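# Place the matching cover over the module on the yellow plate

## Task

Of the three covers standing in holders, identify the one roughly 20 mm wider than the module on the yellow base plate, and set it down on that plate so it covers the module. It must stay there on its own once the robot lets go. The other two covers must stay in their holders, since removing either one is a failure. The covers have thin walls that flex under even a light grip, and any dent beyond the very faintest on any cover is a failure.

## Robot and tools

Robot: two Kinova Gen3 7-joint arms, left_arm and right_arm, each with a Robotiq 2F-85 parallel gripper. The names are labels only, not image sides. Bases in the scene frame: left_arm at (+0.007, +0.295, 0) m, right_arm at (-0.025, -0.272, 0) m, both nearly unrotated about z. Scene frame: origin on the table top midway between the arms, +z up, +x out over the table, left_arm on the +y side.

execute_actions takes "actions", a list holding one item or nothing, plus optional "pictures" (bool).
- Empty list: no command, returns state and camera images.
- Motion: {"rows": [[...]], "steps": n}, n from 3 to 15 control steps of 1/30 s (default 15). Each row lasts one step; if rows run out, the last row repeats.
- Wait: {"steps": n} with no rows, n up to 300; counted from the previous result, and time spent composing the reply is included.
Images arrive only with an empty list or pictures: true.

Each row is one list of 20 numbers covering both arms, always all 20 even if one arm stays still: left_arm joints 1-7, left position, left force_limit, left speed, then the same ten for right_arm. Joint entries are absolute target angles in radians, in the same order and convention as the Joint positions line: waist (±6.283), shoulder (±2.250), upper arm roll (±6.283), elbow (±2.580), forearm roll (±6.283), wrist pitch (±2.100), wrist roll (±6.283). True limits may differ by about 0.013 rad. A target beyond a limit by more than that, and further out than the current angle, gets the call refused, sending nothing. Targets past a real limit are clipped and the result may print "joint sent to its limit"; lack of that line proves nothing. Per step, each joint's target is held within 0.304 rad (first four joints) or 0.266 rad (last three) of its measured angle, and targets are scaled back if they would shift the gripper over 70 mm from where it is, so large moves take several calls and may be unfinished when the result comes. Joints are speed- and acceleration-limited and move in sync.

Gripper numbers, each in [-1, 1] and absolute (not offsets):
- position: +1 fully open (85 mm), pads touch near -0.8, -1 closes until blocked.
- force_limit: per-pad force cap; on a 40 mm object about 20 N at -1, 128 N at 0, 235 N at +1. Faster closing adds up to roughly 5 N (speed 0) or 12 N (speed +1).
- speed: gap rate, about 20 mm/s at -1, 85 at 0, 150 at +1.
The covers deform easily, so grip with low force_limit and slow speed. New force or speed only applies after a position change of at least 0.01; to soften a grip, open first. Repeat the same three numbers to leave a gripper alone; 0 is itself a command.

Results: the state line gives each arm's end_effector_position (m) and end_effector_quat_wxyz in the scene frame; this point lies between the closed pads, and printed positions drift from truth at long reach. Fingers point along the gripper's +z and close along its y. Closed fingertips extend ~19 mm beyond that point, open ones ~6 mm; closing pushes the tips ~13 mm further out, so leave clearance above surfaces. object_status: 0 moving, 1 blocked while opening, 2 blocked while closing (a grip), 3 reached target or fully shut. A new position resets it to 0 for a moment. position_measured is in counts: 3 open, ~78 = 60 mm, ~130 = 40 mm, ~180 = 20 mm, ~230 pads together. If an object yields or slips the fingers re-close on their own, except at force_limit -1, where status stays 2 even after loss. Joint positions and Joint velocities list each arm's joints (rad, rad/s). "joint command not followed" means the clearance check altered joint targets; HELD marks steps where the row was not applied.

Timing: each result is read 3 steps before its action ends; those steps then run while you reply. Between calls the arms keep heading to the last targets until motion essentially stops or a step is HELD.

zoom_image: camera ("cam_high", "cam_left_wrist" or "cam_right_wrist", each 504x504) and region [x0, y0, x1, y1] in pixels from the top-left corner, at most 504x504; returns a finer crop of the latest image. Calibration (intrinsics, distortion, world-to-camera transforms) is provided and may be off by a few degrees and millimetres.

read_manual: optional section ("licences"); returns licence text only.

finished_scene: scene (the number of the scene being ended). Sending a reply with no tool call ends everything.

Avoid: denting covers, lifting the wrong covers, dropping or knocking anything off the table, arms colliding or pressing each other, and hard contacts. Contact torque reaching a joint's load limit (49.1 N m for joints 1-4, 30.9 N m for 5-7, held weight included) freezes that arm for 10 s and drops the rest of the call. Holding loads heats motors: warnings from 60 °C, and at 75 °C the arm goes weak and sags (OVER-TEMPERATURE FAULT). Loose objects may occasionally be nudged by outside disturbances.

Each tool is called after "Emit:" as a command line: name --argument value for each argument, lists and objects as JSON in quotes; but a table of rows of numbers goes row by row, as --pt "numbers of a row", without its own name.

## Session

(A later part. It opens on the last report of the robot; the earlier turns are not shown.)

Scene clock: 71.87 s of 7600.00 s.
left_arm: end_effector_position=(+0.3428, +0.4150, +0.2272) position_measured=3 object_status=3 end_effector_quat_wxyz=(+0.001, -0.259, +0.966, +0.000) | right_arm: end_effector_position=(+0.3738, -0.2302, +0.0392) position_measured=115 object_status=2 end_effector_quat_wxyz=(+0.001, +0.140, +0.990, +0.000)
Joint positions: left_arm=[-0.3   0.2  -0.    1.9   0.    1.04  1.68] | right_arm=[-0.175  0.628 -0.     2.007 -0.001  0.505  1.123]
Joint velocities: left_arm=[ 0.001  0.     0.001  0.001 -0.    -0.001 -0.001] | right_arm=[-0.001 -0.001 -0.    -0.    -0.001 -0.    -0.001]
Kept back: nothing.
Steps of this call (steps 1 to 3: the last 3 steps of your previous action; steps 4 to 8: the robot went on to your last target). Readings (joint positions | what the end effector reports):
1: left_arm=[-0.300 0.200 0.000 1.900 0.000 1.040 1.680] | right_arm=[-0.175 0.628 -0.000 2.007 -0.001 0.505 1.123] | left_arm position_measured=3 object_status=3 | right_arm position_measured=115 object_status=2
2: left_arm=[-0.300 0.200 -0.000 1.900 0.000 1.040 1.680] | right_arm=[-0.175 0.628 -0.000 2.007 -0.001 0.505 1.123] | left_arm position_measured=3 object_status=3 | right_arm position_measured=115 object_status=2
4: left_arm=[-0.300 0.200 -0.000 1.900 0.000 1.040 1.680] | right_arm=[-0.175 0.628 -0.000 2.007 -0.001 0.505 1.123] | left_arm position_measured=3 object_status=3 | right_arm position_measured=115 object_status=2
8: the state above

Emit:
execute_actions --actions '[{"rows": [[-0.3,0.2,0,1.9,0,1.04,1.68,1,-1,-1, -0.1755,0.6120,0,2.0006,0,0.5058,1.1241,0.09,-0.85,-1],[-0.3,0.2,0,1.9,0,1.04,1.68,1,-1,-1, -0.1755,0.6118,0,2.0005,0,0.5068,1.1241,0.09,-0.85,-1],[-0.3,0.2,0,1.9,0,1.04,1.68,1,-1,-1, -0.1755,0.6113,0,2.0004,0,0.5076,1.1241,0.09,-0.85,-1],[-0.3,0.2,0,1.9,0,1.04,1.68,1,-1,-1, -0.1755,0.6108,0,2.0002,0,0.5083,1.1241,0.09,-0.85,-1],[-0.3,0.2,0,1.9,0,1.04,1.68,1,-1,-1, -0.1755,0.6103,0,2.0001,0,0.5090,1.1241,0.09,-0.85,-1],[-0.3,0.2,0,1.9,0,1.04,1.68,1,-1,-1, -0.1755,0.6098,0,2.0000,0,0.5098,1.1241,0.09,-0.85,-1],[-0.3,0.2,0,1.9,0,1.04,1.68,1,-1,-1, -0.1755,0.6092,0,1.9998,0,0.5105,1.1241,0.09,-0.85,-1],[-0.3,0.2,0,1.9,0,1.04,1.68,1,-1,-1, -0.1755,0.6087,0,1.9997,0,0.5112,1.1241,0.09,-0.85,-1],[-0.3,0.2,0,1.9,0,1.04,1.68,1,-1,-1, -0.1755,0.6082,0,1.9995,0,0.5120,1.1241,0.09,-0.85,-1],[-0.3,0.2,0,1.9,0,1.04,1.68,1,-1,-1, -0.1755,0.6077,0,1.9994,0,0.5127,1.1241,0.09,-0.85,-1]], "steps": 15}]'

Emit:
execute_actions --actions '[{"steps": 8}]' --pictures true

Scene clock: 72.67 s of 7600.00 s.
left_arm: end_effector_position=(+0.3428, +0.4150, +0.2272) position_measured=3 object_status=3 end_effector_quat_wxyz=(+0.001, -0.259, +0.966, +0.000) | right_arm: end_effector_position=(+0.3737, -0.2302, +0.0414) position_measured=115 object_status=2 end_effector_quat_wxyz=(+0.001, +0.140, +0.990, +0.000)
Joint positions: left_arm=[-0.3   0.2   0.    1.9   0.    1.04  1.68] | right_arm=[-0.175  0.623 -0.     2.006 -0.001  0.512  1.123]
Joint velocities: left_arm=[ 0.001 -0.     0.    -0.001 -0.    -0.    -0.001] | right_arm=[-0.    -0.001 -0.    -0.001  0.     0.005 -0.   ]
Steps of this call (steps 1 to 12: the robot went on to your last target; steps 13 to 24: the first 12 steps of this action). Readings (joint positions | what the end effector reports):
13: left_arm=[-0.300 0.200 0.000 1.900 0.000 1.040 1.680] | right_arm=[-0.175 0.628 -0.000 2.007 -0.001 0.505 1.123] | left_arm position_measured=3 object_status=3 | right_arm position_measured=115 object_status=2
14: left_arm=[-0.300 0.200 0.000 1.900 0.000 1.040 1.680] | right_arm=[-0.175 0.628 -0.000 2.007 -0.001 0.505 1.123] | left_arm position_measured=3 object_status=3 | right_arm position_measured=115 object_status=2
16: left_arm=[-0.300 0.200 0.000 1.900 0.000 1.040 1.680] | right_arm=[-0.175 0.627 -0.000 2.007 -0.001 0.507 1.123] | left_arm position_measured=3 object_status=3 | right_arm position_measured=115 object_status=2
20: left_arm=[-0.300 0.200 0.000 1.900 0.000 1.040 1.680] | right_arm=[-0.175 0.624 -0.000 2.006 -0.001 0.509 1.123] | left_arm position_measured=3 object_status=3 | right_arm position_measured=115 object_status=2
24: the state above

Scene clock: 72.93 s of 7600.00 s.
left_arm: end_effector_position=(+0.3428, +0.4150, +0.2272) position_measured=3 object_status=3 end_effector_quat_wxyz=(+0.001, -0.259, +0.966, +0.000) | right_arm: end_effector_position=(+0.3737, -0.2302, +0.0414) position_measured=115 object_status=2 end_effector_quat_wxyz=(+0.001, +0.140, +0.990, +0.000)
Joint positions: left_arm=[-0.3   0.2   0.    1.9   0.    1.04  1.68] | right_arm=[-0.175  0.623 -0.     2.005 -0.001  0.512  1.123]
Joint velocities: left_arm=[ 0.001 -0.    -0.001  0.     0.     0.001  0.002] | right_arm=[-0.001  0.001  0.001  0.001  0.001 -0.    -0.001]
Kept back: nothing.
Steps of this call (steps 1 to 3: the last 3 steps of your previous action; steps 4 to 8: the robot went on to your last target). Readings (joint positions | what the end effector reports):
1: left_arm=[-0.300 0.200 0.000 1.900 0.000 1.040 1.680] | right_arm=[-0.175 0.623 -0.000 2.006 -0.001 0.512 1.123] | left_arm position_measured=3 object_status=3 | right_arm position_measured=115 object_status=2
2: left_arm=[-0.300 0.200 -0.000 1.900 0.000 1.040 1.680] | right_arm=[-0.175 0.623 -0.000 2.006 -0.001 0.512 1.123] | left_arm position_measured=3 object_status=3 | right_arm position_measured=115 object_status=2
4: left_arm=[-0.300 0.200 -0.000 1.900 0.000 1.040 1.680] | right_arm=[-0.175 0.623 -0.000 2.005 -0.001 0.512 1.123] | left_arm position_measured=3 object_status=3 | right_arm position_measured=115 object_status=2
8: the state above
camera_calibration (this result's frames):
cam_left_wrist: T_world_to_cam=[[-0.493789, 0.868355, 0.0461681, -0.206692], [0.868318, 0.495237, -0.0276482, -0.432907], [-0.0468726, 0.0264361, -0.998551, 0.380618], [0, 0, 0, 1]] pos_world=[0.291679, 0.383812, 0.37764]
cam_right_wrist: T_world_to_cam=[[0.215229, 0.975465, 0.0463003, 0.129804], [0.976559, -0.215137, -0.00700891, -0.357035], [0.00312397, 0.0467235, -0.998903, 0.196337], [0, 0, 0, 1]] pos_world=[0.320115, -0.212604, 0.18761]

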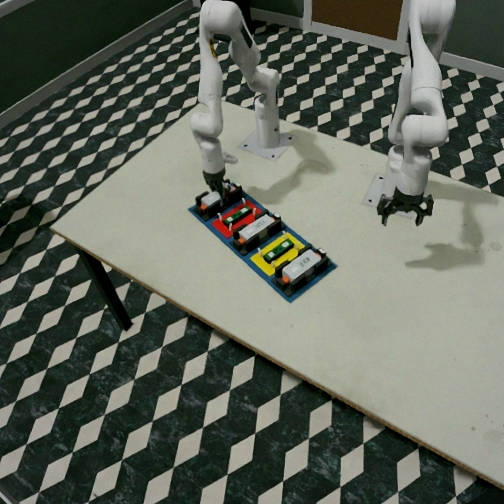

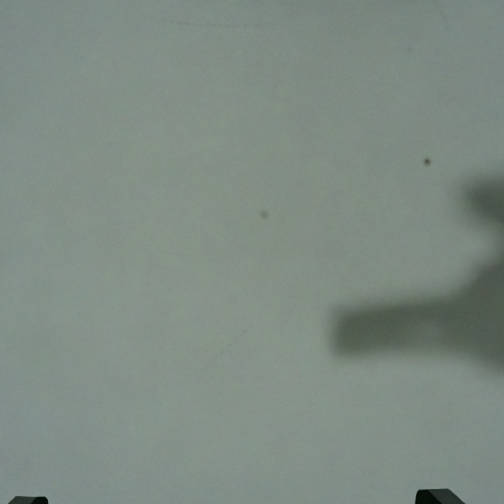

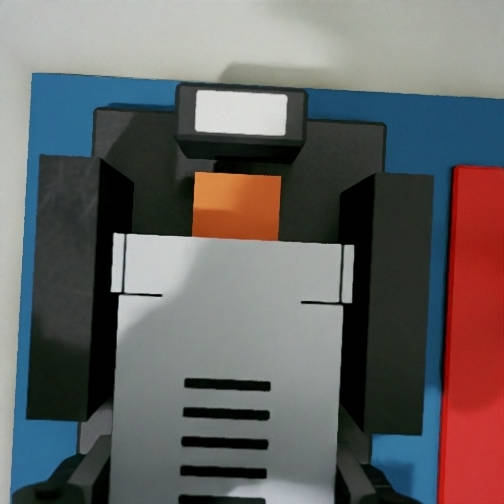

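Emit:
execute_actions --actions '[{"rows": [[-0.3,0.2,0,1.9,0,1.04,1.68,1,-1,-1, -0.1755,0.6095,0,2.0001,0,0.5128,1.1241,0.09,-0.85,-1],[-0.3,0.2,0,1.9,0,1.04,1.68,1,-1,-1, -0.1755,0.6113,0,2.0008,0,0.5129,1.1241,0.09,-0.85,-1],[-0.3,0.2,0,1.9,0,1.04,1.68,1,-1,-1, -0.1755,0.6132,0,2.0016,0,0.5130,1.1241,0.09,-0.85,-1],[-0.3,0.2,0,1.9,0,1.04,1.68,1,-1,-1, -0.1755,0.6150,0,2.0023,0,0.5130,1.1241,0.09,-0.85,-1],[-0.3,0.2,0,1.9,0,1.04,1.68,1,-1,-1, -0.1755,0.6170,0,2.0030,0,0.5130,1.1241,0.09,-0.85,-1],[-0.3,0.2,0,1.9,0,1.04,1.68,1,-1,-1, -0.1755,0.6190,0,2.0038,0,0.5130,1.1241,0.09,-0.85,-1],[-0.3,0.2,0,1.9,0,1.04,1.68,1,-1,-1, -0.1755,0.6210,0,2.0045,0,0.5130,1.1241,0.09,-0.85,-1],[-0.3,0.2,0,1.9,0,1.04,1.68,1,-1,-1, -0.1755,0.6230,0,2.0053,0,0.5130,1.1241,0.09,-0.85,-1]], "steps": 12}]'

Emit:
execute_actions --actions '[{"rows": [[-0.3,0.2,0,1.9,0,1.04,1.68,1,-1,-1, -0.1755,0.6230,0,2.0053,0,0.5130,1.1241,0.075,-0.8,-1]], "steps": 15}]'

Scene clock: 74.97 s of 7600.00 s.
left_arm: end_effector_position=(+0.3428, +0.4150, +0.2272) position_measured=3 object_status=3 end_effector_quat_wxyz=(+0.001, -0.259, +0.966, +0.000) | right_arm: end_effector_position=(+0.3734, -0.2303, +0.0407) position_measured=115 object_status=2 end_effector_quat_wxyz=(-0.000, +0.140, +0.990, -0.000)
Joint positions: left_arm=[-0.3   0.2  -0.    1.9   0.    1.04  1.68] | right_arm=[-0.175  0.625  0.     2.005 -0.001  0.513  1.123]
Joint velocities: left_arm=[-0.     0.001  0.     0.     0.    -0.    -0.   ] | right_arm=[ 0.    -0.005  0.002 -0.    -0.002  0.001 -0.001]
Steps of this call (steps 1 to 15: the robot went on to your last target; steps 16 to 52: nothing new was sent; steps 53 to 61: the first 9 steps of this action). Readings (joint positions | what the end effector reports):
53: left_arm=[-0.300 0.200 0.000 1.900 0.000 1.040 1.680] | right_arm=[-0.175 0.623 -0.000 2.005 -0.001 0.512 1.123] | left_arm position_measured=3 object_status=3 | right_arm position_measured=115 object_status=2
54: left_arm=[-0.300 0.200 0.000 1.900 0.000 1.040 1.680] | right_arm=[-0.175 0.623 -0.000 2.005 -0.001 0.512 1.123] | left_arm position_measured=3 object_status=3 | right_arm position_measured=115 object_status=2
56: left_arm=[-0.300 0.200 0.000 1.900 0.000 1.040 1.680] | right_arm=[-0.175 0.624 0.000 2.005 -0.001 0.512 1.123] | left_arm position_measured=3 object_status=3 | right_arm position_measured=115 object_status=2
60: left_arm=[-0.300 0.200 0.000 1.900 0.000 1.040 1.680] | right_arm=[-0.175 0.625 0.000 2.005 -0.001 0.513 1.123] | left_arm position_measured=3 object_status=3 | right_arm position_measured=115 object_status=2
61: the state above

Scene clock: 75.47 s of 7600.00 s.
left_arm: end_effector_position=(+0.3428, +0.4150, +0.2272) position_measured=3 object_status=3 end_effector_quat_wxyz=(+0.001, -0.259, +0.966, +0.000) | right_arm: end_effector_position=(+0.3733, -0.2303, +0.0408) position_measured=116 object_status=2 end_effector_quat_wxyz=(-0.000, +0.140, +0.990, +0.000)
Joint positions: left_arm=[-0.3   0.2   0.    1.9   0.    1.04  1.68] | right_arm=[-0.175  0.624  0.     2.005 -0.001  0.512  1.123]
Joint velocities: left_arm=[-0.    -0.    -0.    -0.    -0.    -0.001 -0.   ] | right_arm=[-0.001  0.    -0.     0.     0.    -0.    -0.001]
Steps of this call (steps 1 to 3: the last 3 steps of your previous action; steps 4 to 15: the first 12 steps of this action). Readings (joint positions | what the end effector reports):
4: left_arm=[-0.300 0.200 0.000 1.900 -0.000 1.040 1.680] | right_arm=[-0.175 0.625 0.000 2.005 -0.001 0.512 1.123] | left_arm position_measured=3 object_status=3 | right_arm position_measured=115 object_status=0
5: left_arm=[-0.300 0.200 0.000 1.900 0.000 1.040 1.680] | right_arm=[-0.175 0.624 0.000 2.005 -0.001 0.512 1.123] | left_arm position_measured=3 object_status=3 | right_arm position_measured=115 object_status=0
7: left_arm=[-0.300 0.200 0.000 1.900 0.000 1.040 1.680] | right_arm=[-0.175 0.624 0.000 2.005 -0.001 0.512 1.123] | left_arm position_measured=3 object_status=3 | right_arm position_measured=116 object_status=0
11: left_arm=[-0.300 0.200 0.000 1.900 0.000 1.040 1.680] | right_arm=[-0.175 0.624 0.000 2.005 -0.001 0.512 1.123] | left_arm position_measured=3 object_status=3 | right_arm position_measured=116 object_status=0
15: the state above

Emit:
execute_actions --actions '[{"rows": [[-0.3,0.2,0,1.9,0,1.04,1.68,1,-1,-1, -0.1755,0.6215,0,2.0047,0,0.5130,1.1241,0.075,-0.8,-1],[-0.3,0.2,0,1.9,0,1.04,1.68,1,-1,-1, -0.1755,0.6200,0,2.0042,0,0.5130,1.1241,0.075,-0.8,-1],[-0.3,0.2,0,1.9,0,1.04,1.68,1,-1,-1, -0.1755,0.6185,0,2.0036,0,0.5131,1.1241,0.075,-0.8,-1],[-0.3,0.2,0,1.9,0,1.04,1.68,1,-1,-1, -0.1755,0.6170,0,2.0030,0,0.5131,1.1241,0.075,-0.8,-1],[-0.3,0.2,0,1.9,0,1.04,1.68,1,-1,-1, -0.1755,0.6155,0,2.0025,0,0.5132,1.1241,0.075,-0.8,-1],[-0.3,0.2,0,1.9,0,1.04,1.68,1,-1,-1, -0.1755,0.6140,0,2.0019,0,0.5132,1.1241,0.075,-0.8,-1],[-0.3,0.2,0,1.9,0,1.04,1.68,1,-1,-1, -0.1755,0.6125,0,2.0014,0,0.5133,1.1241,0.075,-0.8,-1],[-0.3,0.2,0,1.9,0,1.04,1.68,1,-1,-1, -0.1755,0.6110,0,2.0008,0,0.5133,1.1241,0.075,-0.8,-1],[-0.3,0.2,0,1.9,0,1.04,1.68,1,-1,-1, -0.1755,0.6095,0,2.0002,0,0.5134,1.1241,0.075,-0.8,-1],[-0.3,0.2,0,1.9,0,1.04,1.68,1,-1,-1, -0.1755,0.6078,0,1.9996,0,0.5134,1.1241,0.075,-0.8,-1]], "steps": 15}]'

Emit:
execute_actions --actions '[{"rows": [[-0.3,0.2,0,1.9,0,1.04,1.68,1,-1,-1, -0.1755,0.6076,0,1.9995,0,0.5135,1.1241,0.075,-0.8,-1],[-0.3,0.2,0,1.9,0,1.04,1.68,1,-1,-1, -0.1755,0.6074,0,1.9995,0,0.5135,1.1241,0.075,-0.8,-1],[-0.3,0.2,0,1.9,0,1.04,1.68,1,-1,-1, -0.1755,0.6072,0,1.9994,0,0.5135,1.1241,0.075,-0.8,-1],[-0.3,0.2,0,1.9,0,1.04,1.68,1,-1,-1, -0.1755,0.6070,0,1.9993,0,0.5136,1.1241,0.075,-0.8,-1],[-0.3,0.2,0,1.9,0,1.04,1.68,1,-1,-1, -0.1755,0.6068,0,1.9992,0,0.5136,1.1241,0.075,-0.8,-1],[-0.3,0.2,0,1.9,0,1.04,1.68,1,-1,-1, -0.1755,0.6066,0,1.9992,0,0.5136,1.1241,0.075,-0.8,-1],[-0.3,0.2,0,1.9,0,1.04,1.68,1,-1,-1, -0.1755,0.6064,0,1.9991,0,0.5137,1.1241,0.075,-0.8,-1],[-0.3,0.2,0,1.9,0,1.04,1.68,1,-1,-1, -0.1755,0.6062,0,1.9990,0,0.5137,1.1241,0.075,-0.8,-1],[-0.3,0.2,0,1.9,0,1.04,1.68,1,-1,-1, -0.1755,0.6060,0,1.9989,0,0.5137,1.1241,0.075,-0.8,-1]], "steps": 15}]' --pictures true

Scene clock: 76.50 s of 7600.00 s.
left_arm: end_effector_position=(+0.3428, +0.4150, +0.2272) position_measured=3 object_status=3 end_effector_quat_wxyz=(+0.001, -0.259, +0.966, +0.000) | right_arm: end_effector_position=(+0.3737, -0.2302, +0.0415) position_measured=116 object_status=2 end_effector_quat_wxyz=(+0.000, +0.140, +0.990, +0.000)
Joint positions: left_arm=[-0.3   0.2   0.    1.9   0.    1.04  1.68] | right_arm=[-0.175  0.623 -0.     2.006 -0.001  0.512  1.123]
Joint velocities: left_arm=[ 0.001 -0.001 -0.     0.001  0.     0.001  0.   ] | right_arm=[-0.     0.001  0.001 -0.003 -0.     0.001 -0.   ]
Steps of this call (steps 1 to 3: the last 3 steps of your previous action; steps 4 to 15: the robot went on to your last target; steps 16 to 19: nothing new was sent; steps 20 to 31: the first 12 steps of this action). Readings (joint positions | what the end effector reports):
20: left_arm=[-0.300 0.200 0.000 1.900 0.000 1.040 1.680] | right_arm=[-0.175 0.624 0.000 2.005 -0.001 0.512 1.123] | left_arm position_measured=3 object_status=3 | right_arm position_measured=116 object_status=2
21: left_arm=[-0.300 0.200 0.000 1.900 0.000 1.040 1.680] | right_arm=[-0.175 0.624 0.000 2.005 -0.001 0.512 1.123] | left_arm position_measured=3 object_status=3 | right_arm position_measured=116 object_status=2
23: left_arm=[-0.300 0.200 0.000 1.900 0.000 1.040 1.680] | right_arm=[-0.175 0.623 0.000 2.006 -0.001 0.512 1.123] | left_arm position_measured=3 object_status=3 | right_arm position_measured=116 object_status=2
27: left_arm=[-0.300 0.200 -0.000 1.900 -0.000 1.040 1.680] | right_arm=[-0.175 0.623 -0.000 2.006 -0.001 0.512 1.123] | left_arm position_measured=3 object_status=3 | right_arm position_measured=116 object_status=2
31: the state above

Scene clock: 77.00 s of 7600.00 s.
left_arm: end_effector_position=(+0.3428, +0.4150, +0.2272) position_measured=3 object_status=3 end_effector_quat_wxyz=(+0.001, -0.259, +0.966, +0.000) | right_arm: end_effector_position=(+0.3737, -0.2302, +0.0416) position_measured=116 object_status=2 end_effector_quat_wxyz=(+0.000, +0.140, +0.990, +0.000)
Joint positions: left_arm=[-0.3   0.2   0.    1.9   0.    1.04  1.68] | right_arm=[-0.175  0.622 -0.     2.005 -0.001  0.513  1.123]
Joint velocities: left_arm=[ 0.    -0.     0.001 -0.001 -0.     0.     0.001] | right_arm=[-0.    -0.    -0.    -0.002  0.001  0.     0.002]
Steps of this call (steps 1 to 3: the last 3 steps of your previous action; steps 4 to 15: the first 12 steps of this action). Readings (joint positions | what the end effector reports):
4: left_arm=[-0.300 0.200 0.000 1.900 0.000 1.040 1.680] | right_arm=[-0.175 0.623 -0.000 2.005 -0.001 0.513 1.123] | left_arm position_measured=3 object_status=3 | right_arm position_measured=116 object_status=2
5: left_arm=[-0.300 0.200 0.000 1.900 0.000 1.040 1.680] | right_arm=[-0.175 0.623 -0.000 2.005 -0.001 0.513 1.123] | left_arm position_measured=3 object_status=3 | right_arm position_measured=116 object_status=2
7: left_arm=[-0.300 0.200 -0.000 1.900 0.000 1.040 1.680] | right_arm=[-0.175 0.622 -0.000 2.005 -0.001 0.513 1.123] | left_arm position_measured=3 object_status=3 | right_arm position_measured=116 object_status=2
11: left_arm=[-0.300 0.200 0.000 1.900 0.000 1.040 1.680] | right_arm=[-0.175 0.622 -0.000 2.005 -0.001 0.513 1.123] | left_arm position_measured=3 object_status=3 | right_arm position_measured=116 object_status=2
15: the state above
camera_calibration (this result's frames):
cam_left_wrist: T_world_to_cam=[[-0.493789, 0.868355, 0.0461679, -0.206692], [0.868318, 0.495237, -0.0276483, -0.432907], [-0.0468726, 0.026436, -0.998551, 0.380618], [0, 0, 0, 1]] pos_world=[0.291679, 0.383812, 0.37764]
cam_right_wrist: T_world_to_cam=[[0.215197, 0.975474, 0.0462602, 0.129806], [0.976566, -0.2151, -0.00712068, -0.357009], [0.00300453, 0.0467085, -0.998904, 0.196556], [0, 0, 0, 1]] pos_world=[0.320118, -0.212596, 0.187794]

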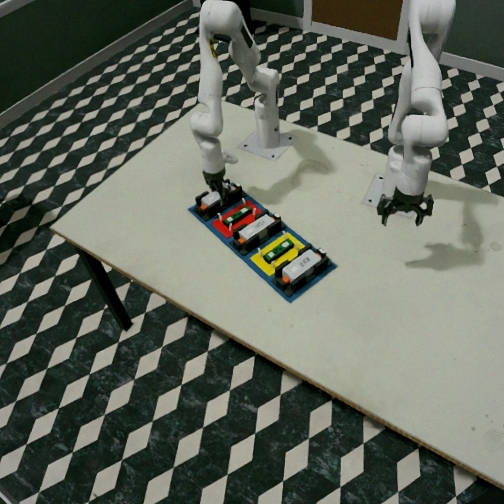

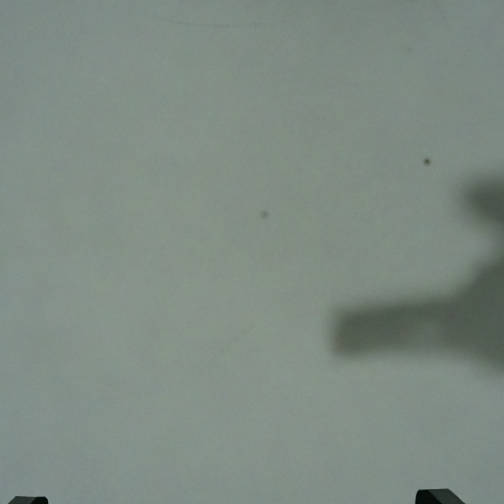

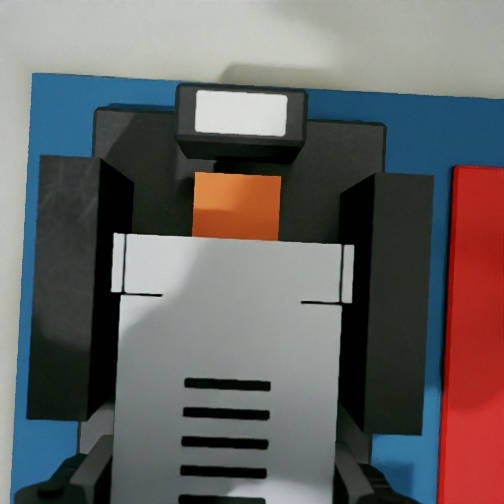

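Emit:
execute_actions --actions '[{"rows": [[-0.3,0.2,0,1.9,0,1.04,1.68,1,-1,-1, -0.1755,0.6058,0,1.9988,0,0.5138,1.1241,0.075,-0.8,-1],[-0.3,0.2,0,1.9,0,1.04,1.68,1,-1,-1, -0.1755,0.6056,0,1.9988,0,0.5138,1.1241,0.075,-0.8,-1],[-0.3,0.2,0,1.9,0,1.04,1.68,1,-1,-1, -0.1755,0.6054,0,1.9987,0,0.5138,1.1241,0.075,-0.8,-1],[-0.3,0.2,0,1.9,0,1.04,1.68,1,-1,-1, -0.1755,0.6052,0,1.9986,0,0.5139,1.1241,0.075,-0.8,-1],[-0.3,0.2,0,1.9,0,1.04,1.68,1,-1,-1, -0.1755,0.6050,0,1.9985,0,0.5139,1.1241,0.075,-0.8,-1],[-0.3,0.2,0,1.9,0,1.04,1.68,1,-1,-1, -0.1755,0.6048,0,1.9985,0,0.5139,1.1241,0.075,-0.8,-1],[-0.3,0.2,0,1.9,0,1.04,1.68,1,-1,-1, -0.1755,0.6046,0,1.9984,0,0.5140,1.1241,0.075,-0.8,-1],[-0.3,0.2,0,1.9,0,1.04,1.68,1,-1,-1, -0.1755,0.6044,0,1.9983,0,0.5140,1.1241,0.075,-0.8,-1],[-0.3,0.2,0,1.9,0,1.04,1.68,1,-1,-1, -0.1755,0.6042,0,1.9982,0,0.5140,1.1241,0.075,-0.8,-1],[-0.3,0.2,0,1.9,0,1.04,1.68,1,-1,-1, -0.1755,0.6040,0,1.9981,0,0.5140,1.1241,0.075,-0.8,-1]], "steps": 15}]'

Emit:
execute_actions --actions '[{"steps": 6}]'

Scene clock: 77.70 s of 7600.00 s.
left_arm: end_effector_position=(+0.3428, +0.4150, +0.2272) position_measured=3 object_status=3 end_effector_quat_wxyz=(+0.001, -0.259, +0.966, +0.000) | right_arm: end_effector_position=(+0.3738, -0.2302, +0.0417) position_measured=116 object_status=2 end_effector_quat_wxyz=(+0.001, +0.140, +0.990, +0.000)
Joint positions: left_arm=[-0.3   0.2   0.    1.9   0.    1.04  1.68] | right_arm=[-0.175  0.622 -0.     2.005 -0.001  0.513  1.123]
Joint velocities: left_arm=[ 0.001 -0.001  0.     0.     0.     0.001  0.001] | right_arm=[-0.     0.002  0.    -0.001 -0.001 -0.001  0.001]
Steps of this call (steps 1 to 3: the last 3 steps of your previous action; steps 4 to 9: the robot went on to your last target; steps 10 to 21: the first 12 steps of this action). Readings (joint positions | what the end effector reports):
10: left_arm=[-0.300 0.200 -0.000 1.900 0.000 1.040 1.680] | right_arm=[-0.175 0.622 -0.000 2.005 -0.001 0.513 1.123] | left_arm position_measured=3 object_status=3 | right_arm position_measured=116 object_status=2
11: left_arm=[-0.300 0.200 0.000 1.900 0.000 1.040 1.680] | right_arm=[-0.175 0.622 -0.000 2.005 -0.001 0.513 1.123] | left_arm position_measured=3 object_status=3 | right_arm position_measured=116 object_status=2
13: left_arm=[-0.300 0.200 0.000 1.900 0.000 1.040 1.680] | right_arm=[-0.175 0.622 -0.000 2.005 -0.001 0.513 1.123] | left_arm position_measured=3 object_status=3 | right_arm position_measured=116 object_status=2
17: left_arm=[-0.300 0.200 0.000 1.900 0.000 1.040 1.680] | right_arm=[-0.175 0.622 -0.000 2.005 -0.001 0.513 1.123] | left_arm position_measured=3 object_status=3 | right_arm position_measured=116 object_status=2
21: the state above

Scene clock: 77.90 s of 7600.00 s.
left_arm: end_effector_position=(+0.3428, +0.4150, +0.2272) position_measured=3 object_status=3 end_effector_quat_wxyz=(+0.001, -0.259, +0.966, +0.000) | right_arm: end_effector_position=(+0.3738, -0.2302, +0.0417) position_measured=116 object_status=2 end_effector_quat_wxyz=(+0.000, +0.140, +0.990, +0.000)
Joint positions: left_arm=[-0.3   0.2   0.    1.9  -0.    1.04  1.68] | right_arm=[-0.175  0.622 -0.     2.005 -0.001  0.513  1.123]
Joint velocities: left_arm=[-0.001 -0.001  0.001 -0.    -0.    -0.001 -0.001] | right_arm=[ 0.002 -0.    -0.001 -0.001 -0.001 -0.     0.001]
Kept back: nothing.
Steps of this call (steps 1 to 3: the last 3 steps of your previous action; steps 4 to 6: the robot went on to your last target). Readings (joint positions | what the end effector reports):
1: left_arm=[-0.300 0.200 0.000 1.900 0.000 1.040 1.680] | right_arm=[-0.175 0.622 -0.000 2.005 -0.001 0.513 1.123] | left_arm position_measured=3 object_status=3 | right_arm position_measured=116 object_status=2
2: left_arm=[-0.300 0.200 0.000 1.900 0.000 1.040 1.680] | right_arm=[-0.175 0.622 -0.000 2.005 -0.001 0.513 1.123] | left_arm position_measured=3 object_status=3 | right_arm position_measured=116 object_status=2
4: left_arm=[-0.300 0.200 0.000 1.900 0.000 1.040 1.680] | right_arm=[-0.175 0.622 -0.000 2.005 -0.001 0.513 1.123] | left_arm position_measured=3 object_status=3 | right_arm position_measured=116 object_status=2
6: the state above

Emit:
execute_actions --actions '[{"rows": [[-0.3,0.2,0,1.9,0,1.04,1.68,1,-1,-1, -0.1755,0.6038,0,1.9980,0,0.5141,1.1241,0.075,-0.8,-1],[-0.3,0.2,0,1.9,0,1.04,1.68,1,-1,-1, -0.1755,0.6036,0,1.9980,0,0.5141,1.1241,0.075,-0.8,-1],[-0.3,0.2,0,1.9,0,1.04,1.68,1,-1,-1, -0.1755,0.6034,0,1.9979,0,0.5141,1.1241,0.075,-0.8,-1],[-0.3,0.2,0,1.9,0,1.04,1.68,1,-1,-1, -0.1755,0.6032,0,1.9978,0,0.5142,1.1241,0.075,-0.8,-1],[-0.3,0.2,0,1.9,0,1.04,1.68,1,-1,-1, -0.1755,0.6030,0,1.9977,0,0.5142,1.1241,0.075,-0.8,-1],[-0.3,0.2,0,1.9,0,1.04,1.68,1,-1,-1, -0.1755,0.6028,0,1.9977,0,0.5142,1.1241,0.075,-0.8,-1],[-0.3,0.2,0,1.9,0,1.04,1.68,1,-1,-1, -0.1755,0.6026,0,1.9976,0,0.5143,1.1241,0.075,-0.8,-1],[-0.3,0.2,0,1.9,0,1.04,1.68,1,-1,-1, -0.1755,0.6024,0,1.9975,0,0.5143,1.1241,0.075,-0.8,-1],[-0.3,0.2,0,1.9,0,1.04,1.68,1,-1,-1, -0.1755,0.6022,0,1.9974,0,0.5143,1.1241,0.075,-0.8,-1],[-0.3,0.2,0,1.9,0,1.04,1.68,1,-1,-1, -0.1755,0.6020,0,1.9974,0,0.5143,1.1241,0.075,-0.8,-1]], "steps": 15}]'

Emit:
execute_actions --actions '[{"steps": 6}]'

Scene clock: 78.57 s of 7600.00 s.
left_arm: end_effector_position=(+0.3428, +0.4150, +0.2272) position_measured=3 object_status=3 end_effector_quat_wxyz=(+0.001, -0.259, +0.966, +0.000) | right_arm: end_effector_position=(+0.3739, -0.2302, +0.0425) position_measured=116 object_status=2 end_effector_quat_wxyz=(+0.001, +0.140, +0.990, +0.000)
Joint positions: left_arm=[-0.3   0.2   0.    1.9   0.    1.04  1.68] | right_arm=[-0.175  0.62  -0.     2.005 -0.     0.514  1.124]
Joint velocities: left_arm=[-0.    -0.     0.001  0.    -0.     0.001  0.001] | right_arm=[ 0.002 -0.     0.    -0.    -0.002 -0.002  0.001]
Steps of this call (steps 1 to 8: the robot went on to your last target; steps 9 to 20: the first 12 steps of this action). Readings (joint positions | what the end effector reports):
9: left_arm=[-0.300 0.200 0.000 1.900 0.000 1.040 1.680] | right_arm=[-0.175 0.622 -0.000 2.005 -0.001 0.513 1.123] | left_arm position_measured=3 object_status=3 | right_arm position_measured=116 object_status=2
10: left_arm=[-0.300 0.200 0.000 1.900 0.000 1.040 1.680] | right_arm=[-0.175 0.622 -0.000 2.005 -0.001 0.513 1.123] | left_arm position_measured=3 object_status=3 | right_arm position_measured=116 object_status=2
12: left_arm=[-0.300 0.200 0.000 1.900 0.000 1.040 1.680] | right_arm=[-0.175 0.622 -0.000 2.005 -0.000 0.514 1.124] | left_arm position_measured=3 object_status=3 | right_arm position_measured=116 object_status=2
16: left_arm=[-0.300 0.200 0.000 1.900 0.000 1.040 1.680] | right_arm=[-0.175 0.621 -0.000 2.005 -0.000 0.514 1.124] | left_arm position_measured=3 object_status=3 | right_arm position_measured=116 object_status=2
20: the state above

Scene clock: 78.77 s of 7600.00 s.
left_arm: end_effector_position=(+0.3428, +0.4150, +0.2272) position_measured=3 object_status=3 end_effector_quat_wxyz=(+0.001, -0.259, +0.966, +0.000) | right_arm: end_effector_position=(+0.3739, -0.2302, +0.0425) position_measured=116 object_status=2 end_effector_quat_wxyz=(+0.001, +0.140, +0.990, +0.000)
Joint positions: left_arm=[-0.3   0.2   0.    1.9   0.    1.04  1.68] | right_arm=[-0.175  0.62  -0.     2.005 -0.     0.514  1.124]
Joint velocities: left_arm=[ 0.001 -0.    -0.     0.001  0.     0.001  0.001] | right_arm=[-0.001 -0.001  0.    -0.001 -0.001 -0.     0.   ]
Kept back: nothing.
Steps of this call (steps 1 to 3: the last 3 steps of your previous action; steps 4 to 6: the robot went on to your last target). Readings (joint positions | what the end effector reports):
1: left_arm=[-0.300 0.200 0.000 1.900 0.000 1.040 1.680] | right_arm=[-0.175 0.620 -0.000 2.005 -0.000 0.514 1.124] | left_arm position_measured=3 object_status=3 | right_arm position_measured=116 object_status=2
2: left_arm=[-0.300 0.200 0.000 1.900 0.000 1.040 1.680] | right_arm=[-0.175 0.620 -0.000 2.005 -0.000 0.514 1.124] | left_arm position_measured=3 object_status=3 | right_arm position_measured=116 object_status=2
4: left_arm=[-0.300 0.200 0.000 1.900 0.000 1.040 1.680] | right_arm=[-0.175 0.620 -0.000 2.005 -0.000 0.514 1.124] | left_arm position_measured=3 object_status=3 | right_arm position_measured=116 object_status=2
6: the state above

Emit:
execute_actions --actions '[{"rows": [[-0.3,0.2,0,1.9,0,1.04,1.68,1,-1,-1, -0.1755,0.6020,0,1.9975,0,0.5150,1.1241,0.075,-0.8,-1],[-0.3,0.2,0,1.9,0,1.04,1.68,1,-1,-1, -0.1755,0.6020,0,1.9976,0,0.5157,1.1241,0.075,-0.8,-1],[-0.3,0.2,0,1.9,0,1.04,1.68,1,-1,-1, -0.1755,0.6020,0,1.9976,0,0.5164,1.1241,0.075,-0.8,-1],[-0.3,0.2,0,1.9,0,1.04,1.68,1,-1,-1, -0.1755,0.6015,0,1.9975,0,0.5170,1.1241,0.075,-0.8,-1],[-0.3,0.2,0,1.9,0,1.04,1.68,1,-1,-1, -0.1755,0.6010,0,1.9974,0,0.5176,1.1241,0.075,-0.8,-1],[-0.3,0.2,0,1.9,0,1.04,1.68,1,-1,-1, -0.1755,0.6006,0,1.9972,0,0.5182,1.1241,0.075,-0.8,-1],[-0.3,0.2,0,1.9,0,1.04,1.68,1,-1,-1, -0.1755,0.6001,0,1.9971,0,0.5189,1.1241,0.075,-0.8,-1],[-0.3,0.2,0,1.9,0,1.04,1.68,1,-1,-1, -0.1755,0.5996,0,1.9970,0,0.5195,1.1241,0.075,-0.8,-1],[-0.3,0.2,0,1.9,0,1.04,1.68,1,-1,-1, -0.1755,0.5991,0,1.9968,0,0.5201,1.1241,0.075,-0.8,-1],[-0.3,0.2,0,1.9,0,1.04,1.68,1,-1,-1, -0.1755,0.5987,0,1.9967,0,0.5207,1.1241,0.075,-0.8,-1]], "steps": 15}]'

Emit:
execute_actions --actions '[{"steps": 6}]' --pictures true

Scene clock: 79.63 s of 7600.00 s.
left_arm: end_effector_position=(+0.3428, +0.4150, +0.2272) position_measured=3 object_status=3 end_effector_quat_wxyz=(+0.001, -0.259, +0.966, +0.000) | right_arm: end_effector_position=(+0.3738, -0.2302, +0.0441) position_measured=116 object_status=2 end_effector_quat_wxyz=(+0.001, +0.140, +0.990, +0.000)
Joint positions: left_arm=[-0.3   0.2   0.    1.9   0.    1.04  1.68] | right_arm=[-0.175  0.617 -0.     2.004 -0.     0.52   1.124]
Joint velocities: left_arm=[-0.    -0.    -0.001 -0.     0.     0.001  0.002] | right_arm=[ 0.     0.002 -0.002 -0.    -0.001  0.003 -0.002]
Steps of this call (steps 1 to 14: the robot went on to your last target; steps 15 to 26: the first 12 steps of this action). Readings (joint positions | what the end effector reports):
15: left_arm=[-0.300 0.200 0.000 1.900 0.000 1.040 1.680] | right_arm=[-0.175 0.620 -0.000 2.005 -0.000 0.514 1.124] | left_arm position_measured=3 object_status=3 | right_arm position_measured=116 object_status=2
16: left_arm=[-0.300 0.200 0.000 1.900 0.000 1.040 1.680] | right_arm=[-0.175 0.620 -0.000 2.005 -0.000 0.514 1.124] | left_arm position_measured=3 object_status=3 | right_arm position_measured=116 object_status=2
18: left_arm=[-0.300 0.200 -0.000 1.900 0.000 1.040 1.680] | right_arm=[-0.175 0.620 -0.000 2.005 -0.000 0.515 1.124] | left_arm position_measured=3 object_status=3 | right_arm position_measured=116 object_status=2
22: left_arm=[-0.300 0.200 0.000 1.900 0.000 1.040 1.680] | right_arm=[-0.175 0.618 -0.000 2.004 -0.000 0.517 1.124] | left_arm position_measured=3 object_status=3 | right_arm position_measured=116 object_status=2
26: the state above

Scene clock: 79.83 s of 7600.00 s.
left_arm: end_effector_position=(+0.3428, +0.4150, +0.2272) position_measured=3 object_status=3 end_effector_quat_wxyz=(+0.001, -0.259, +0.966, +0.000) | right_arm: end_effector_position=(+0.3737, -0.2302, +0.0441) position_measured=116 object_status=2 end_effector_quat_wxyz=(+0.000, +0.140, +0.990, +0.000)
Joint positions: left_arm=[-0.3   0.2   0.    1.9   0.    1.04  1.68] | right_arm=[-0.175  0.617 -0.     2.004 -0.     0.52   1.124]
Joint velocities: left_arm=[-0.     0.001  0.     0.002 -0.    -0.001  0.001] | right_arm=[-0.001 -0.001  0.001  0.001  0.     0.001 -0.001]
Kept back: nothing.
Steps of this call (steps 1 to 3: the last 3 steps of your previous action; steps 4 to 6: the robot went on to your last target). Readings (joint positions | what the end effector reports):
1: left_arm=[-0.300 0.200 0.000 1.900 0.000 1.040 1.680] | right_arm=[-0.175 0.617 -0.000 2.004 -0.000 0.520 1.124] | left_arm position_measured=3 object_status=3 | right_arm position_measured=116 object_status=2
2: left_arm=[-0.300 0.200 0.000 1.900 0.000 1.040 1.680] | right_arm=[-0.175 0.617 -0.000 2.004 -0.000 0.520 1.124] | left_arm position_measured=3 object_status=3 | right_arm position_measured=116 object_status=2
4: left_arm=[-0.300 0.200 0.000 1.900 0.000 1.040 1.680] | right_arm=[-0.175 0.617 -0.000 2.004 -0.000 0.520 1.124] | left_arm position_measured=3 object_status=3 | right_arm position_measured=116 object_status=2
6: the state above
camera_calibration (this result's frames):
cam_left_wrist: T_world_to_cam=[[-0.493789, 0.868355, 0.046168, -0.206692], [0.868318, 0.495237, -0.0276483, -0.432907], [-0.0468727, 0.0264361, -0.998551, 0.380618], [0, 0, 0, 1]] pos_world=[0.291679, 0.383812, 0.37764]
cam_right_wrist: T_world_to_cam=[[0.214785, 0.975568, 0.0461915, 0.129874], [0.976657, -0.214691, -0.00704233, -0.356958], [0.00304664, 0.0466258, -0.998908, 0.198976], [0, 0, 0, 1]] pos_world=[0.320124, -0.212614, 0.190246]

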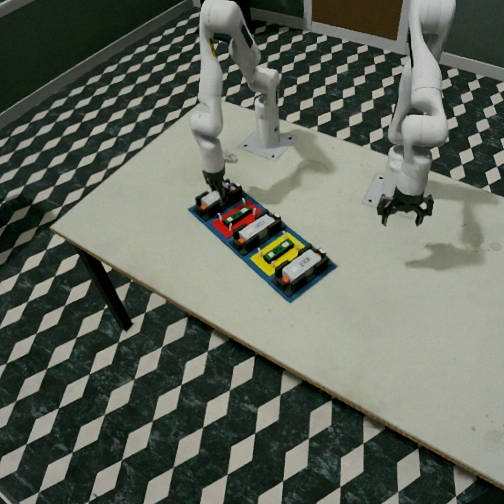

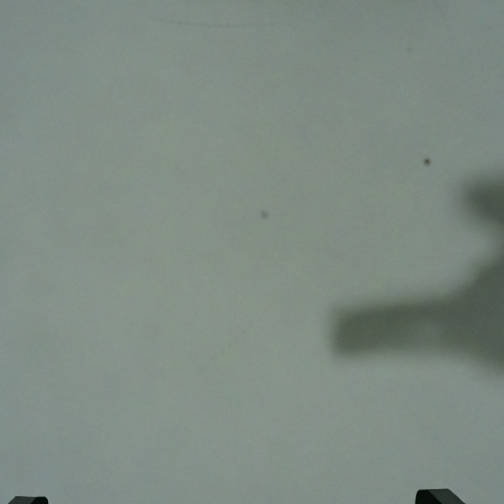

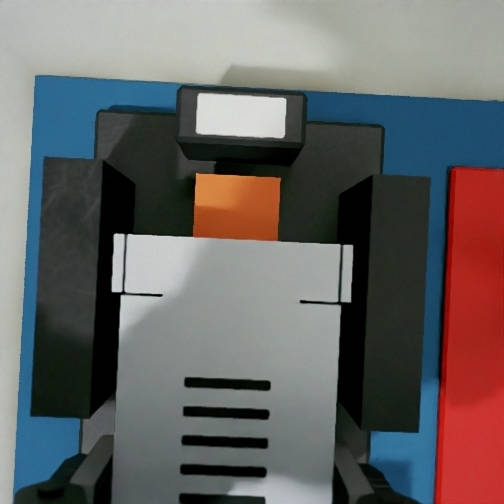

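Emit:
execute_actions --actions '[{"rows": [[-0.3,0.2,0,1.9,0,1.04,1.68,1,-1,-1, -0.1755,0.6010,0,1.9976,0,0.5207,1.1241,0.075,-0.8,-1],[-0.3,0.2,0,1.9,0,1.04,1.68,1,-1,-1, -0.1755,0.6035,0,1.9985,0,0.5206,1.1241,0.075,-0.8,-1],[-0.3,0.2,0,1.9,0,1.04,1.68,1,-1,-1, -0.1755,0.6060,0,1.9995,0,0.5204,1.1241,0.075,-0.8,-1],[-0.3,0.2,0,1.9,0,1.04,1.68,1,-1,-1, -0.1755,0.6085,0,2.0004,0,0.5202,1.1241,0.075,-0.8,-1],[-0.3,0.2,0,1.9,0,1.04,1.68,1,-1,-1, -0.1755,0.6110,0,2.0014,0,0.5200,1.1241,0.075,-0.8,-1],[-0.3,0.2,0,1.9,0,1.04,1.68,1,-1,-1, -0.1755,0.6135,0,2.0023,0,0.5198,1.1241,0.075,-0.8,-1],[-0.3,0.2,0,1.9,0,1.04,1.68,1,-1,-1, -0.1755,0.6150,0,2.0029,0,0.5197,1.1241,0.075,-0.8,-1]], "steps": 10}]'

Emit:
execute_actions --actions '[{"rows": [[-0.3,0.2,0,1.9,0,1.04,1.68,1,-1,-1, -0.1755,0.6150,0,2.0029,0,0.5197,1.1241,0.064,-0.76,-1]], "steps": 15}]'

Scene clock: 80.67 s of 7600.00 s.
left_arm: end_effector_position=(+0.3428, +0.4150, +0.2272) position_measured=3 object_status=3 end_effector_quat_wxyz=(+0.001, -0.259, +0.966, +0.000) | right_arm: end_effector_position=(+0.3734, -0.2303, +0.0433) position_measured=116 object_status=2 end_effector_quat_wxyz=(-0.000, +0.140, +0.990, -0.000)
Joint positions: left_arm=[-0.3   0.2   0.    1.9   0.    1.04  1.68] | right_arm=[-0.175  0.619  0.     2.003 -0.     0.52   1.124]
Joint velocities: left_arm=[-0.001 -0.     0.001  0.001 -0.     0.     0.   ] | right_arm=[-0.001  0.003  0.001 -0.001  0.001 -0.002  0.   ]
Steps of this call (steps 1 to 15: the robot went on to your last target; steps 16 to 18: nothing new was sent; steps 19 to 25: the first 7 steps of this action). Readings (joint positions | what the end effector reports):
19: left_arm=[-0.300 0.200 0.000 1.900 0.000 1.040 1.680] | right_arm=[-0.175 0.617 -0.000 2.004 -0.000 0.520 1.124] | left_arm position_measured=3 object_status=3 | right_arm position_measured=116 object_status=2
20: left_arm=[-0.300 0.200 0.000 1.900 0.000 1.040 1.680] | right_arm=[-0.175 0.618 -0.000 2.004 -0.000 0.520 1.124] | left_arm position_measured=3 object_status=3 | right_arm position_measured=116 object_status=2
22: left_arm=[-0.300 0.200 0.000 1.900 0.000 1.040 1.680] | right_arm=[-0.175 0.618 -0.000 2.004 -0.000 0.520 1.124] | left_arm position_measured=3 object_status=3 | right_arm position_measured=116 object_status=2
25: the state above

Scene clock: 81.17 s of 7600.00 s.
left_arm: end_effector_position=(+0.3428, +0.4150, +0.2272) position_measured=3 object_status=3 end_effector_quat_wxyz=(+0.001, -0.259, +0.966, +0.000) | right_arm: end_effector_position=(+0.3734, -0.2303, +0.0434) position_measured=117 object_status=2 end_effector_quat_wxyz=(-0.000, +0.140, +0.990, +0.000)
Joint positions: left_arm=[-0.3   0.2  -0.    1.9   0.    1.04  1.68] | right_arm=[-0.175  0.619  0.     2.004 -0.     0.519  1.124]
Joint velocities: left_arm=[-0.     0.    -0.001 -0.     0.     0.001  0.   ] | right_arm=[-0.    -0.001  0.    -0.    -0.     0.     0.001]
Steps of this call (steps 1 to 3: the last 3 steps of your previous action; steps 4 to 15: the first 12 steps of this action). Readings (joint positions | what the end effector reports):
4: left_arm=[-0.300 0.200 0.000 1.900 0.000 1.040 1.680] | right_arm=[-0.175 0.619 0.000 2.004 -0.000 0.519 1.124] | left_arm position_measured=3 object_status=3 | right_arm position_measured=116 object_status=0
5: left_arm=[-0.300 0.200 0.000 1.900 0.000 1.040 1.680] | right_arm=[-0.175 0.619 0.000 2.004 -0.000 0.519 1.124] | left_arm position_measured=3 object_status=3 | right_arm position_measured=117 object_status=0
7: left_arm=[-0.300 0.200 0.000 1.900 0.000 1.040 1.680] | right_arm=[-0.175 0.619 0.000 2.004 -0.000 0.519 1.124] | left_arm position_measured=3 object_status=3 | right_arm position_measured=117 object_status=0
11: left_arm=[-0.300 0.200 0.000 1.900 0.000 1.040 1.680] | right_arm=[-0.175 0.619 0.000 2.004 -0.000 0.519 1.124] | left_arm position_measured=3 object_status=3 | right_arm position_measured=117 object_status=0
15: the state above

Emit:
execute_actions --actions '[{"rows": [[-0.3,0.2,0,1.9,0,1.04,1.68,1,-1,-1, -0.1755,0.6134,0,2.0023,0,0.5198,1.1241,0.064,-0.76,-1],[-0.3,0.2,0,1.9,0,1.04,1.68,1,-1,-1, -0.1755,0.6119,0,2.0018,0,0.5200,1.1241,0.064,-0.76,-1],[-0.3,0.2,0,1.9,0,1.04,1.68,1,-1,-1, -0.1755,0.6103,0,2.0012,0,0.5201,1.1241,0.064,-0.76,-1],[-0.3,0.2,0,1.9,0,1.04,1.68,1,-1,-1, -0.1755,0.6088,0,2.0007,0,0.5203,1.1241,0.064,-0.76,-1],[-0.3,0.2,0,1.9,0,1.04,1.68,1,-1,-1, -0.1755,0.6072,0,2.0001,0,0.5204,1.1241,0.064,-0.76,-1],[-0.3,0.2,0,1.9,0,1.04,1.68,1,-1,-1, -0.1755,0.6056,0,1.9996,0,0.5205,1.1241,0.064,-0.76,-1],[-0.3,0.2,0,1.9,0,1.04,1.68,1,-1,-1, -0.1755,0.6041,0,1.9990,0,0.5207,1.1241,0.064,-0.76,-1],[-0.3,0.2,0,1.9,0,1.04,1.68,1,-1,-1, -0.1755,0.6025,0,1.9985,0,0.5208,1.1241,0.064,-0.76,-1],[-0.3,0.2,0,1.9,0,1.04,1.68,1,-1,-1, -0.1755,0.6010,0,1.9979,0,0.5210,1.1241,0.064,-0.76,-1],[-0.3,0.2,0,1.9,0,1.04,1.68,1,-1,-1, -0.1755,0.6000,0,1.9976,0,0.5211,1.1241,0.064,-0.76,-1],[-0.3,0.2,0,1.9,0,1.04,1.68,1,-1,-1, -0.1755,0.5994,0,1.9974,0,0.5211,1.1241,0.064,-0.76,-1]], "steps": 15}]'

Emit:
execute_actions --actions '[{"rows": [[-0.3,0.2,0,1.9,0,1.04,1.68,1,-1,-1, -0.1755,0.5989,0,1.9972,0,0.5211,1.1241,0.064,-0.76,-1],[-0.3,0.2,0,1.9,0,1.04,1.68,1,-1,-1, -0.1755,0.5984,0,1.9970,0,0.5211,1.1241,0.064,-0.76,-1],[-0.3,0.2,0,1.9,0,1.04,1.68,1,-1,-1, -0.1755,0.5977,0,1.9968,0,0.5220,1.1241,0.064,-0.76,-1],[-0.3,0.2,0,1.9,0,1.04,1.68,1,-1,-1, -0.1755,0.5970,0,1.9966,0,0.5229,1.1241,0.064,-0.76,-1],[-0.3,0.2,0,1.9,0,1.04,1.68,1,-1,-1, -0.1755,0.5964,0,1.9964,0,0.5237,1.1241,0.064,-0.76,-1],[-0.3,0.2,0,1.9,0,1.04,1.68,1,-1,-1, -0.1755,0.5957,0,1.9962,0,0.5246,1.1241,0.064,-0.76,-1],[-0.3,0.2,0,1.9,0,1.04,1.68,1,-1,-1, -0.1755,0.5950,0,1.9960,0,0.5254,1.1241,0.064,-0.76,-1],[-0.3,0.2,0,1.9,0,1.04,1.68,1,-1,-1, -0.1755,0.5943,0,1.9958,0,0.5263,1.1241,0.064,-0.76,-1],[-0.3,0.2,0,1.9,0,1.04,1.68,1,-1,-1, -0.1755,0.5936,0,1.9957,0,0.5272,1.1241,0.064,-0.76,-1],[-0.3,0.2,0,1.9,0,1.04,1.68,1,-1,-1, -0.1755,0.5930,0,1.9955,0,0.5280,1.1241,0.064,-0.76,-1],[-0.3,0.2,0,1.9,0,1.04,1.68,1,-1,-1, -0.1755,0.5923,0,1.9953,0,0.5289,1.1241,0.064,-0.76,-1],[-0.3,0.2,0,1.9,0,1.04,1.68,1,-1,-1, -0.1755,0.5916,0,1.9951,0,0.5297,1.1241,0.064,-0.76,-1]], "steps": 15}]'

Emit:
execute_actions --actions '[{"steps": 6}]' --pictures true

Scene clock: 83.30 s of 7600.00 s.
left_arm: end_effector_position=(+0.3428, +0.4150, +0.2272) position_measured=3 object_status=3 end_effector_quat_wxyz=(+0.001, -0.259, +0.966, +0.000) | right_arm: end_effector_position=(+0.3736, -0.2302, +0.0441) position_measured=117 object_status=2 end_effector_quat_wxyz=(+0.000, +0.140, +0.990, +0.000)
Joint positions: left_arm=[-0.3   0.2   0.    1.9   0.    1.04  1.68] | right_arm=[-0.175  0.617 -0.     2.004 -0.     0.52   1.124]
Joint velocities: left_arm=[-0.001  0.     0.     0.002 -0.     0.    -0.   ] | right_arm=[ 0.001  0.003 -0.001 -0.002 -0.     0.001 -0.001]
Steps of this call (steps 1 to 3: the last 3 steps of your previous action; steps 4 to 15: the robot went on to your last target; steps 16 to 52: nothing new was sent; steps 53 to 64: the first 12 steps of this action). Readings (joint positions | what the end effector reports):
53: left_arm=[-0.300 0.200 0.000 1.900 0.000 1.040 1.680] | right_arm=[-0.175 0.618 0.000 2.004 -0.000 0.519 1.124] | left_arm position_measured=3 object_status=3 | right_arm position_measured=117 object_status=2
54: left_arm=[-0.300 0.200 -0.000 1.900 0.000 1.040 1.680] | right_arm=[-0.175 0.618 0.000 2.004 -0.000 0.519 1.124] | left_arm position_measured=3 object_status=3 | right_arm position_measured=117 object_status=2
56: left_arm=[-0.300 0.200 0.000 1.900 0.000 1.040 1.680] | right_arm=[-0.175 0.618 0.000 2.004 -0.000 0.519 1.124] | left_arm position_measured=3 object_status=3 | right_arm position_measured=117 object_status=2
60: left_arm=[-0.300 0.200 0.000 1.900 0.000 1.040 1.680] | right_arm=[-0.175 0.617 -0.000 2.004 -0.000 0.519 1.124] | left_arm position_measured=3 object_status=3 | right_arm position_measured=117 object_status=2
64: the state above

Scene clock: 83.80 s of 7600.00 s.
left_arm: end_effector_position=(+0.3428, +0.4150, +0.2272) position_measured=3 object_status=3 end_effector_quat_wxyz=(+0.001, -0.259, +0.966, +0.000) | right_arm: end_effector_position=(+0.3737, -0.2302, +0.0467) position_measured=117 object_status=2 end_effector_quat_wxyz=(+0.001, +0.139, +0.990, +0.000)
Joint positions: left_arm=[-0.3   0.2   0.    1.9   0.    1.04  1.68] | right_arm=[-0.175  0.611 -0.     2.003 -0.     0.527  1.124]
Joint velocities: left_arm=[-0.001  0.    -0.    -0.001  0.    -0.001  0.002] | right_arm=[-0.    -0.02   0.    -0.004  0.     0.025  0.   ]
Steps of this call (steps 1 to 3: the last 3 steps of your previous action; steps 4 to 15: the first 12 steps of this action). Readings (joint positions | what the end effector reports):
4: left_arm=[-0.300 0.200 0.000 1.900 0.000 1.040 1.680] | right_arm=[-0.175 0.617 -0.000 2.004 -0.000 0.520 1.124] | left_arm position_measured=3 object_status=3 | right_arm position_measured=117 object_status=2
5: left_arm=[-0.300 0.200 0.000 1.900 0.000 1.040 1.680] | right_arm=[-0.175 0.617 -0.000 2.004 -0.000 0.520 1.124] | left_arm position_measured=3 object_status=3 | right_arm position_measured=117 object_status=2
7: left_arm=[-0.300 0.200 0.000 1.900 0.000 1.040 1.680] | right_arm=[-0.175 0.616 -0.000 2.004 -0.000 0.521 1.124] | left_arm position_measured=3 object_status=3 | right_arm position_measured=117 object_status=2
11: left_arm=[-0.300 0.200 0.000 1.900 0.000 1.040 1.680] | right_arm=[-0.175 0.613 -0.000 2.003 -0.000 0.524 1.124] | left_arm position_measured=3 object_status=3 | right_arm position_measured=117 object_status=2
15: the state above

Scene clock: 84.00 s of 7600.00 s.
left_arm: end_effector_position=(+0.3428, +0.4150, +0.2272) position_measured=3 object_status=3 end_effector_quat_wxyz=(+0.001, -0.259, +0.966, +0.000) | right_arm: end_effector_position=(+0.3737, -0.2302, +0.0472) position_measured=117 object_status=2 end_effector_quat_wxyz=(+0.001, +0.139, +0.990, +0.000)
Joint positions: left_arm=[-0.3   0.2   0.    1.9   0.    1.04  1.68] | right_arm=[-0.175  0.61  -0.     2.002 -0.     0.529  1.124]
Joint velocities: left_arm=[ 0.001 -0.    -0.001  0.001 -0.     0.     0.001] | right_arm=[ 0.001  0.001  0.    -0.001 -0.001  0.001  0.   ]
Kept back: nothing.
Steps of this call (steps 1 to 3: the last 3 steps of your previous action; steps 4 to 6: the robot went on to your last target). Readings (joint positions | what the end effector reports):
1: left_arm=[-0.300 0.200 0.000 1.900 0.000 1.040 1.680] | right_arm=[-0.175 0.610 -0.000 2.002 -0.000 0.528 1.124] | left_arm position_measured=3 object_status=3 | right_arm position_measured=117 object_status=2
2: left_arm=[-0.300 0.200 -0.000 1.900 0.000 1.040 1.680] | right_arm=[-0.175 0.610 -0.000 2.002 -0.000 0.528 1.124] | left_arm position_measured=3 object_status=3 | right_arm position_measured=117 object_status=2
4: left_arm=[-0.300 0.200 -0.000 1.900 0.000 1.040 1.680] | right_arm=[-0.175 0.610 -0.000 2.002 -0.000 0.528 1.124] | left_arm position_measured=3 object_status=3 | right_arm position_measured=117 object_status=2
6: the state above
camera_calibration (this result's frames):
cam_left_wrist: T_world_to_cam=[[-0.493789, 0.868355, 0.046168, -0.206692], [0.868318, 0.495237, -0.0276483, -0.432907], [-0.0468726, 0.0264361, -0.998551, 0.380618], [0, 0, 0, 1]] pos_world=[0.291679, 0.383812, 0.37764]
cam_right_wrist: T_world_to_cam=[[0.214079, 0.975728, 0.0460955, 0.130039], [0.976812, -0.213988, -0.00695019, -0.356789], [0.0030824, 0.0465145, -0.998913, 0.202043], [0, 0, 0, 1]] pos_world=[0.320054, -0.212629, 0.19335]

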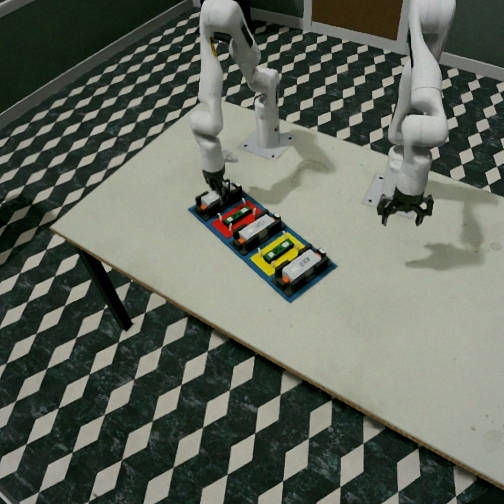

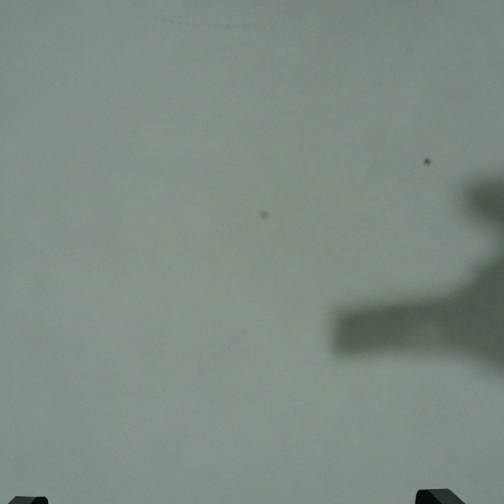

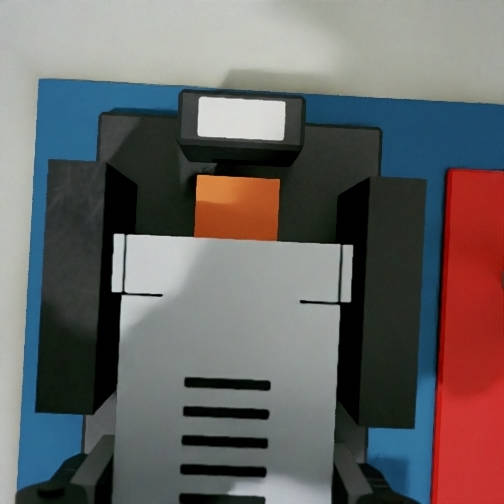

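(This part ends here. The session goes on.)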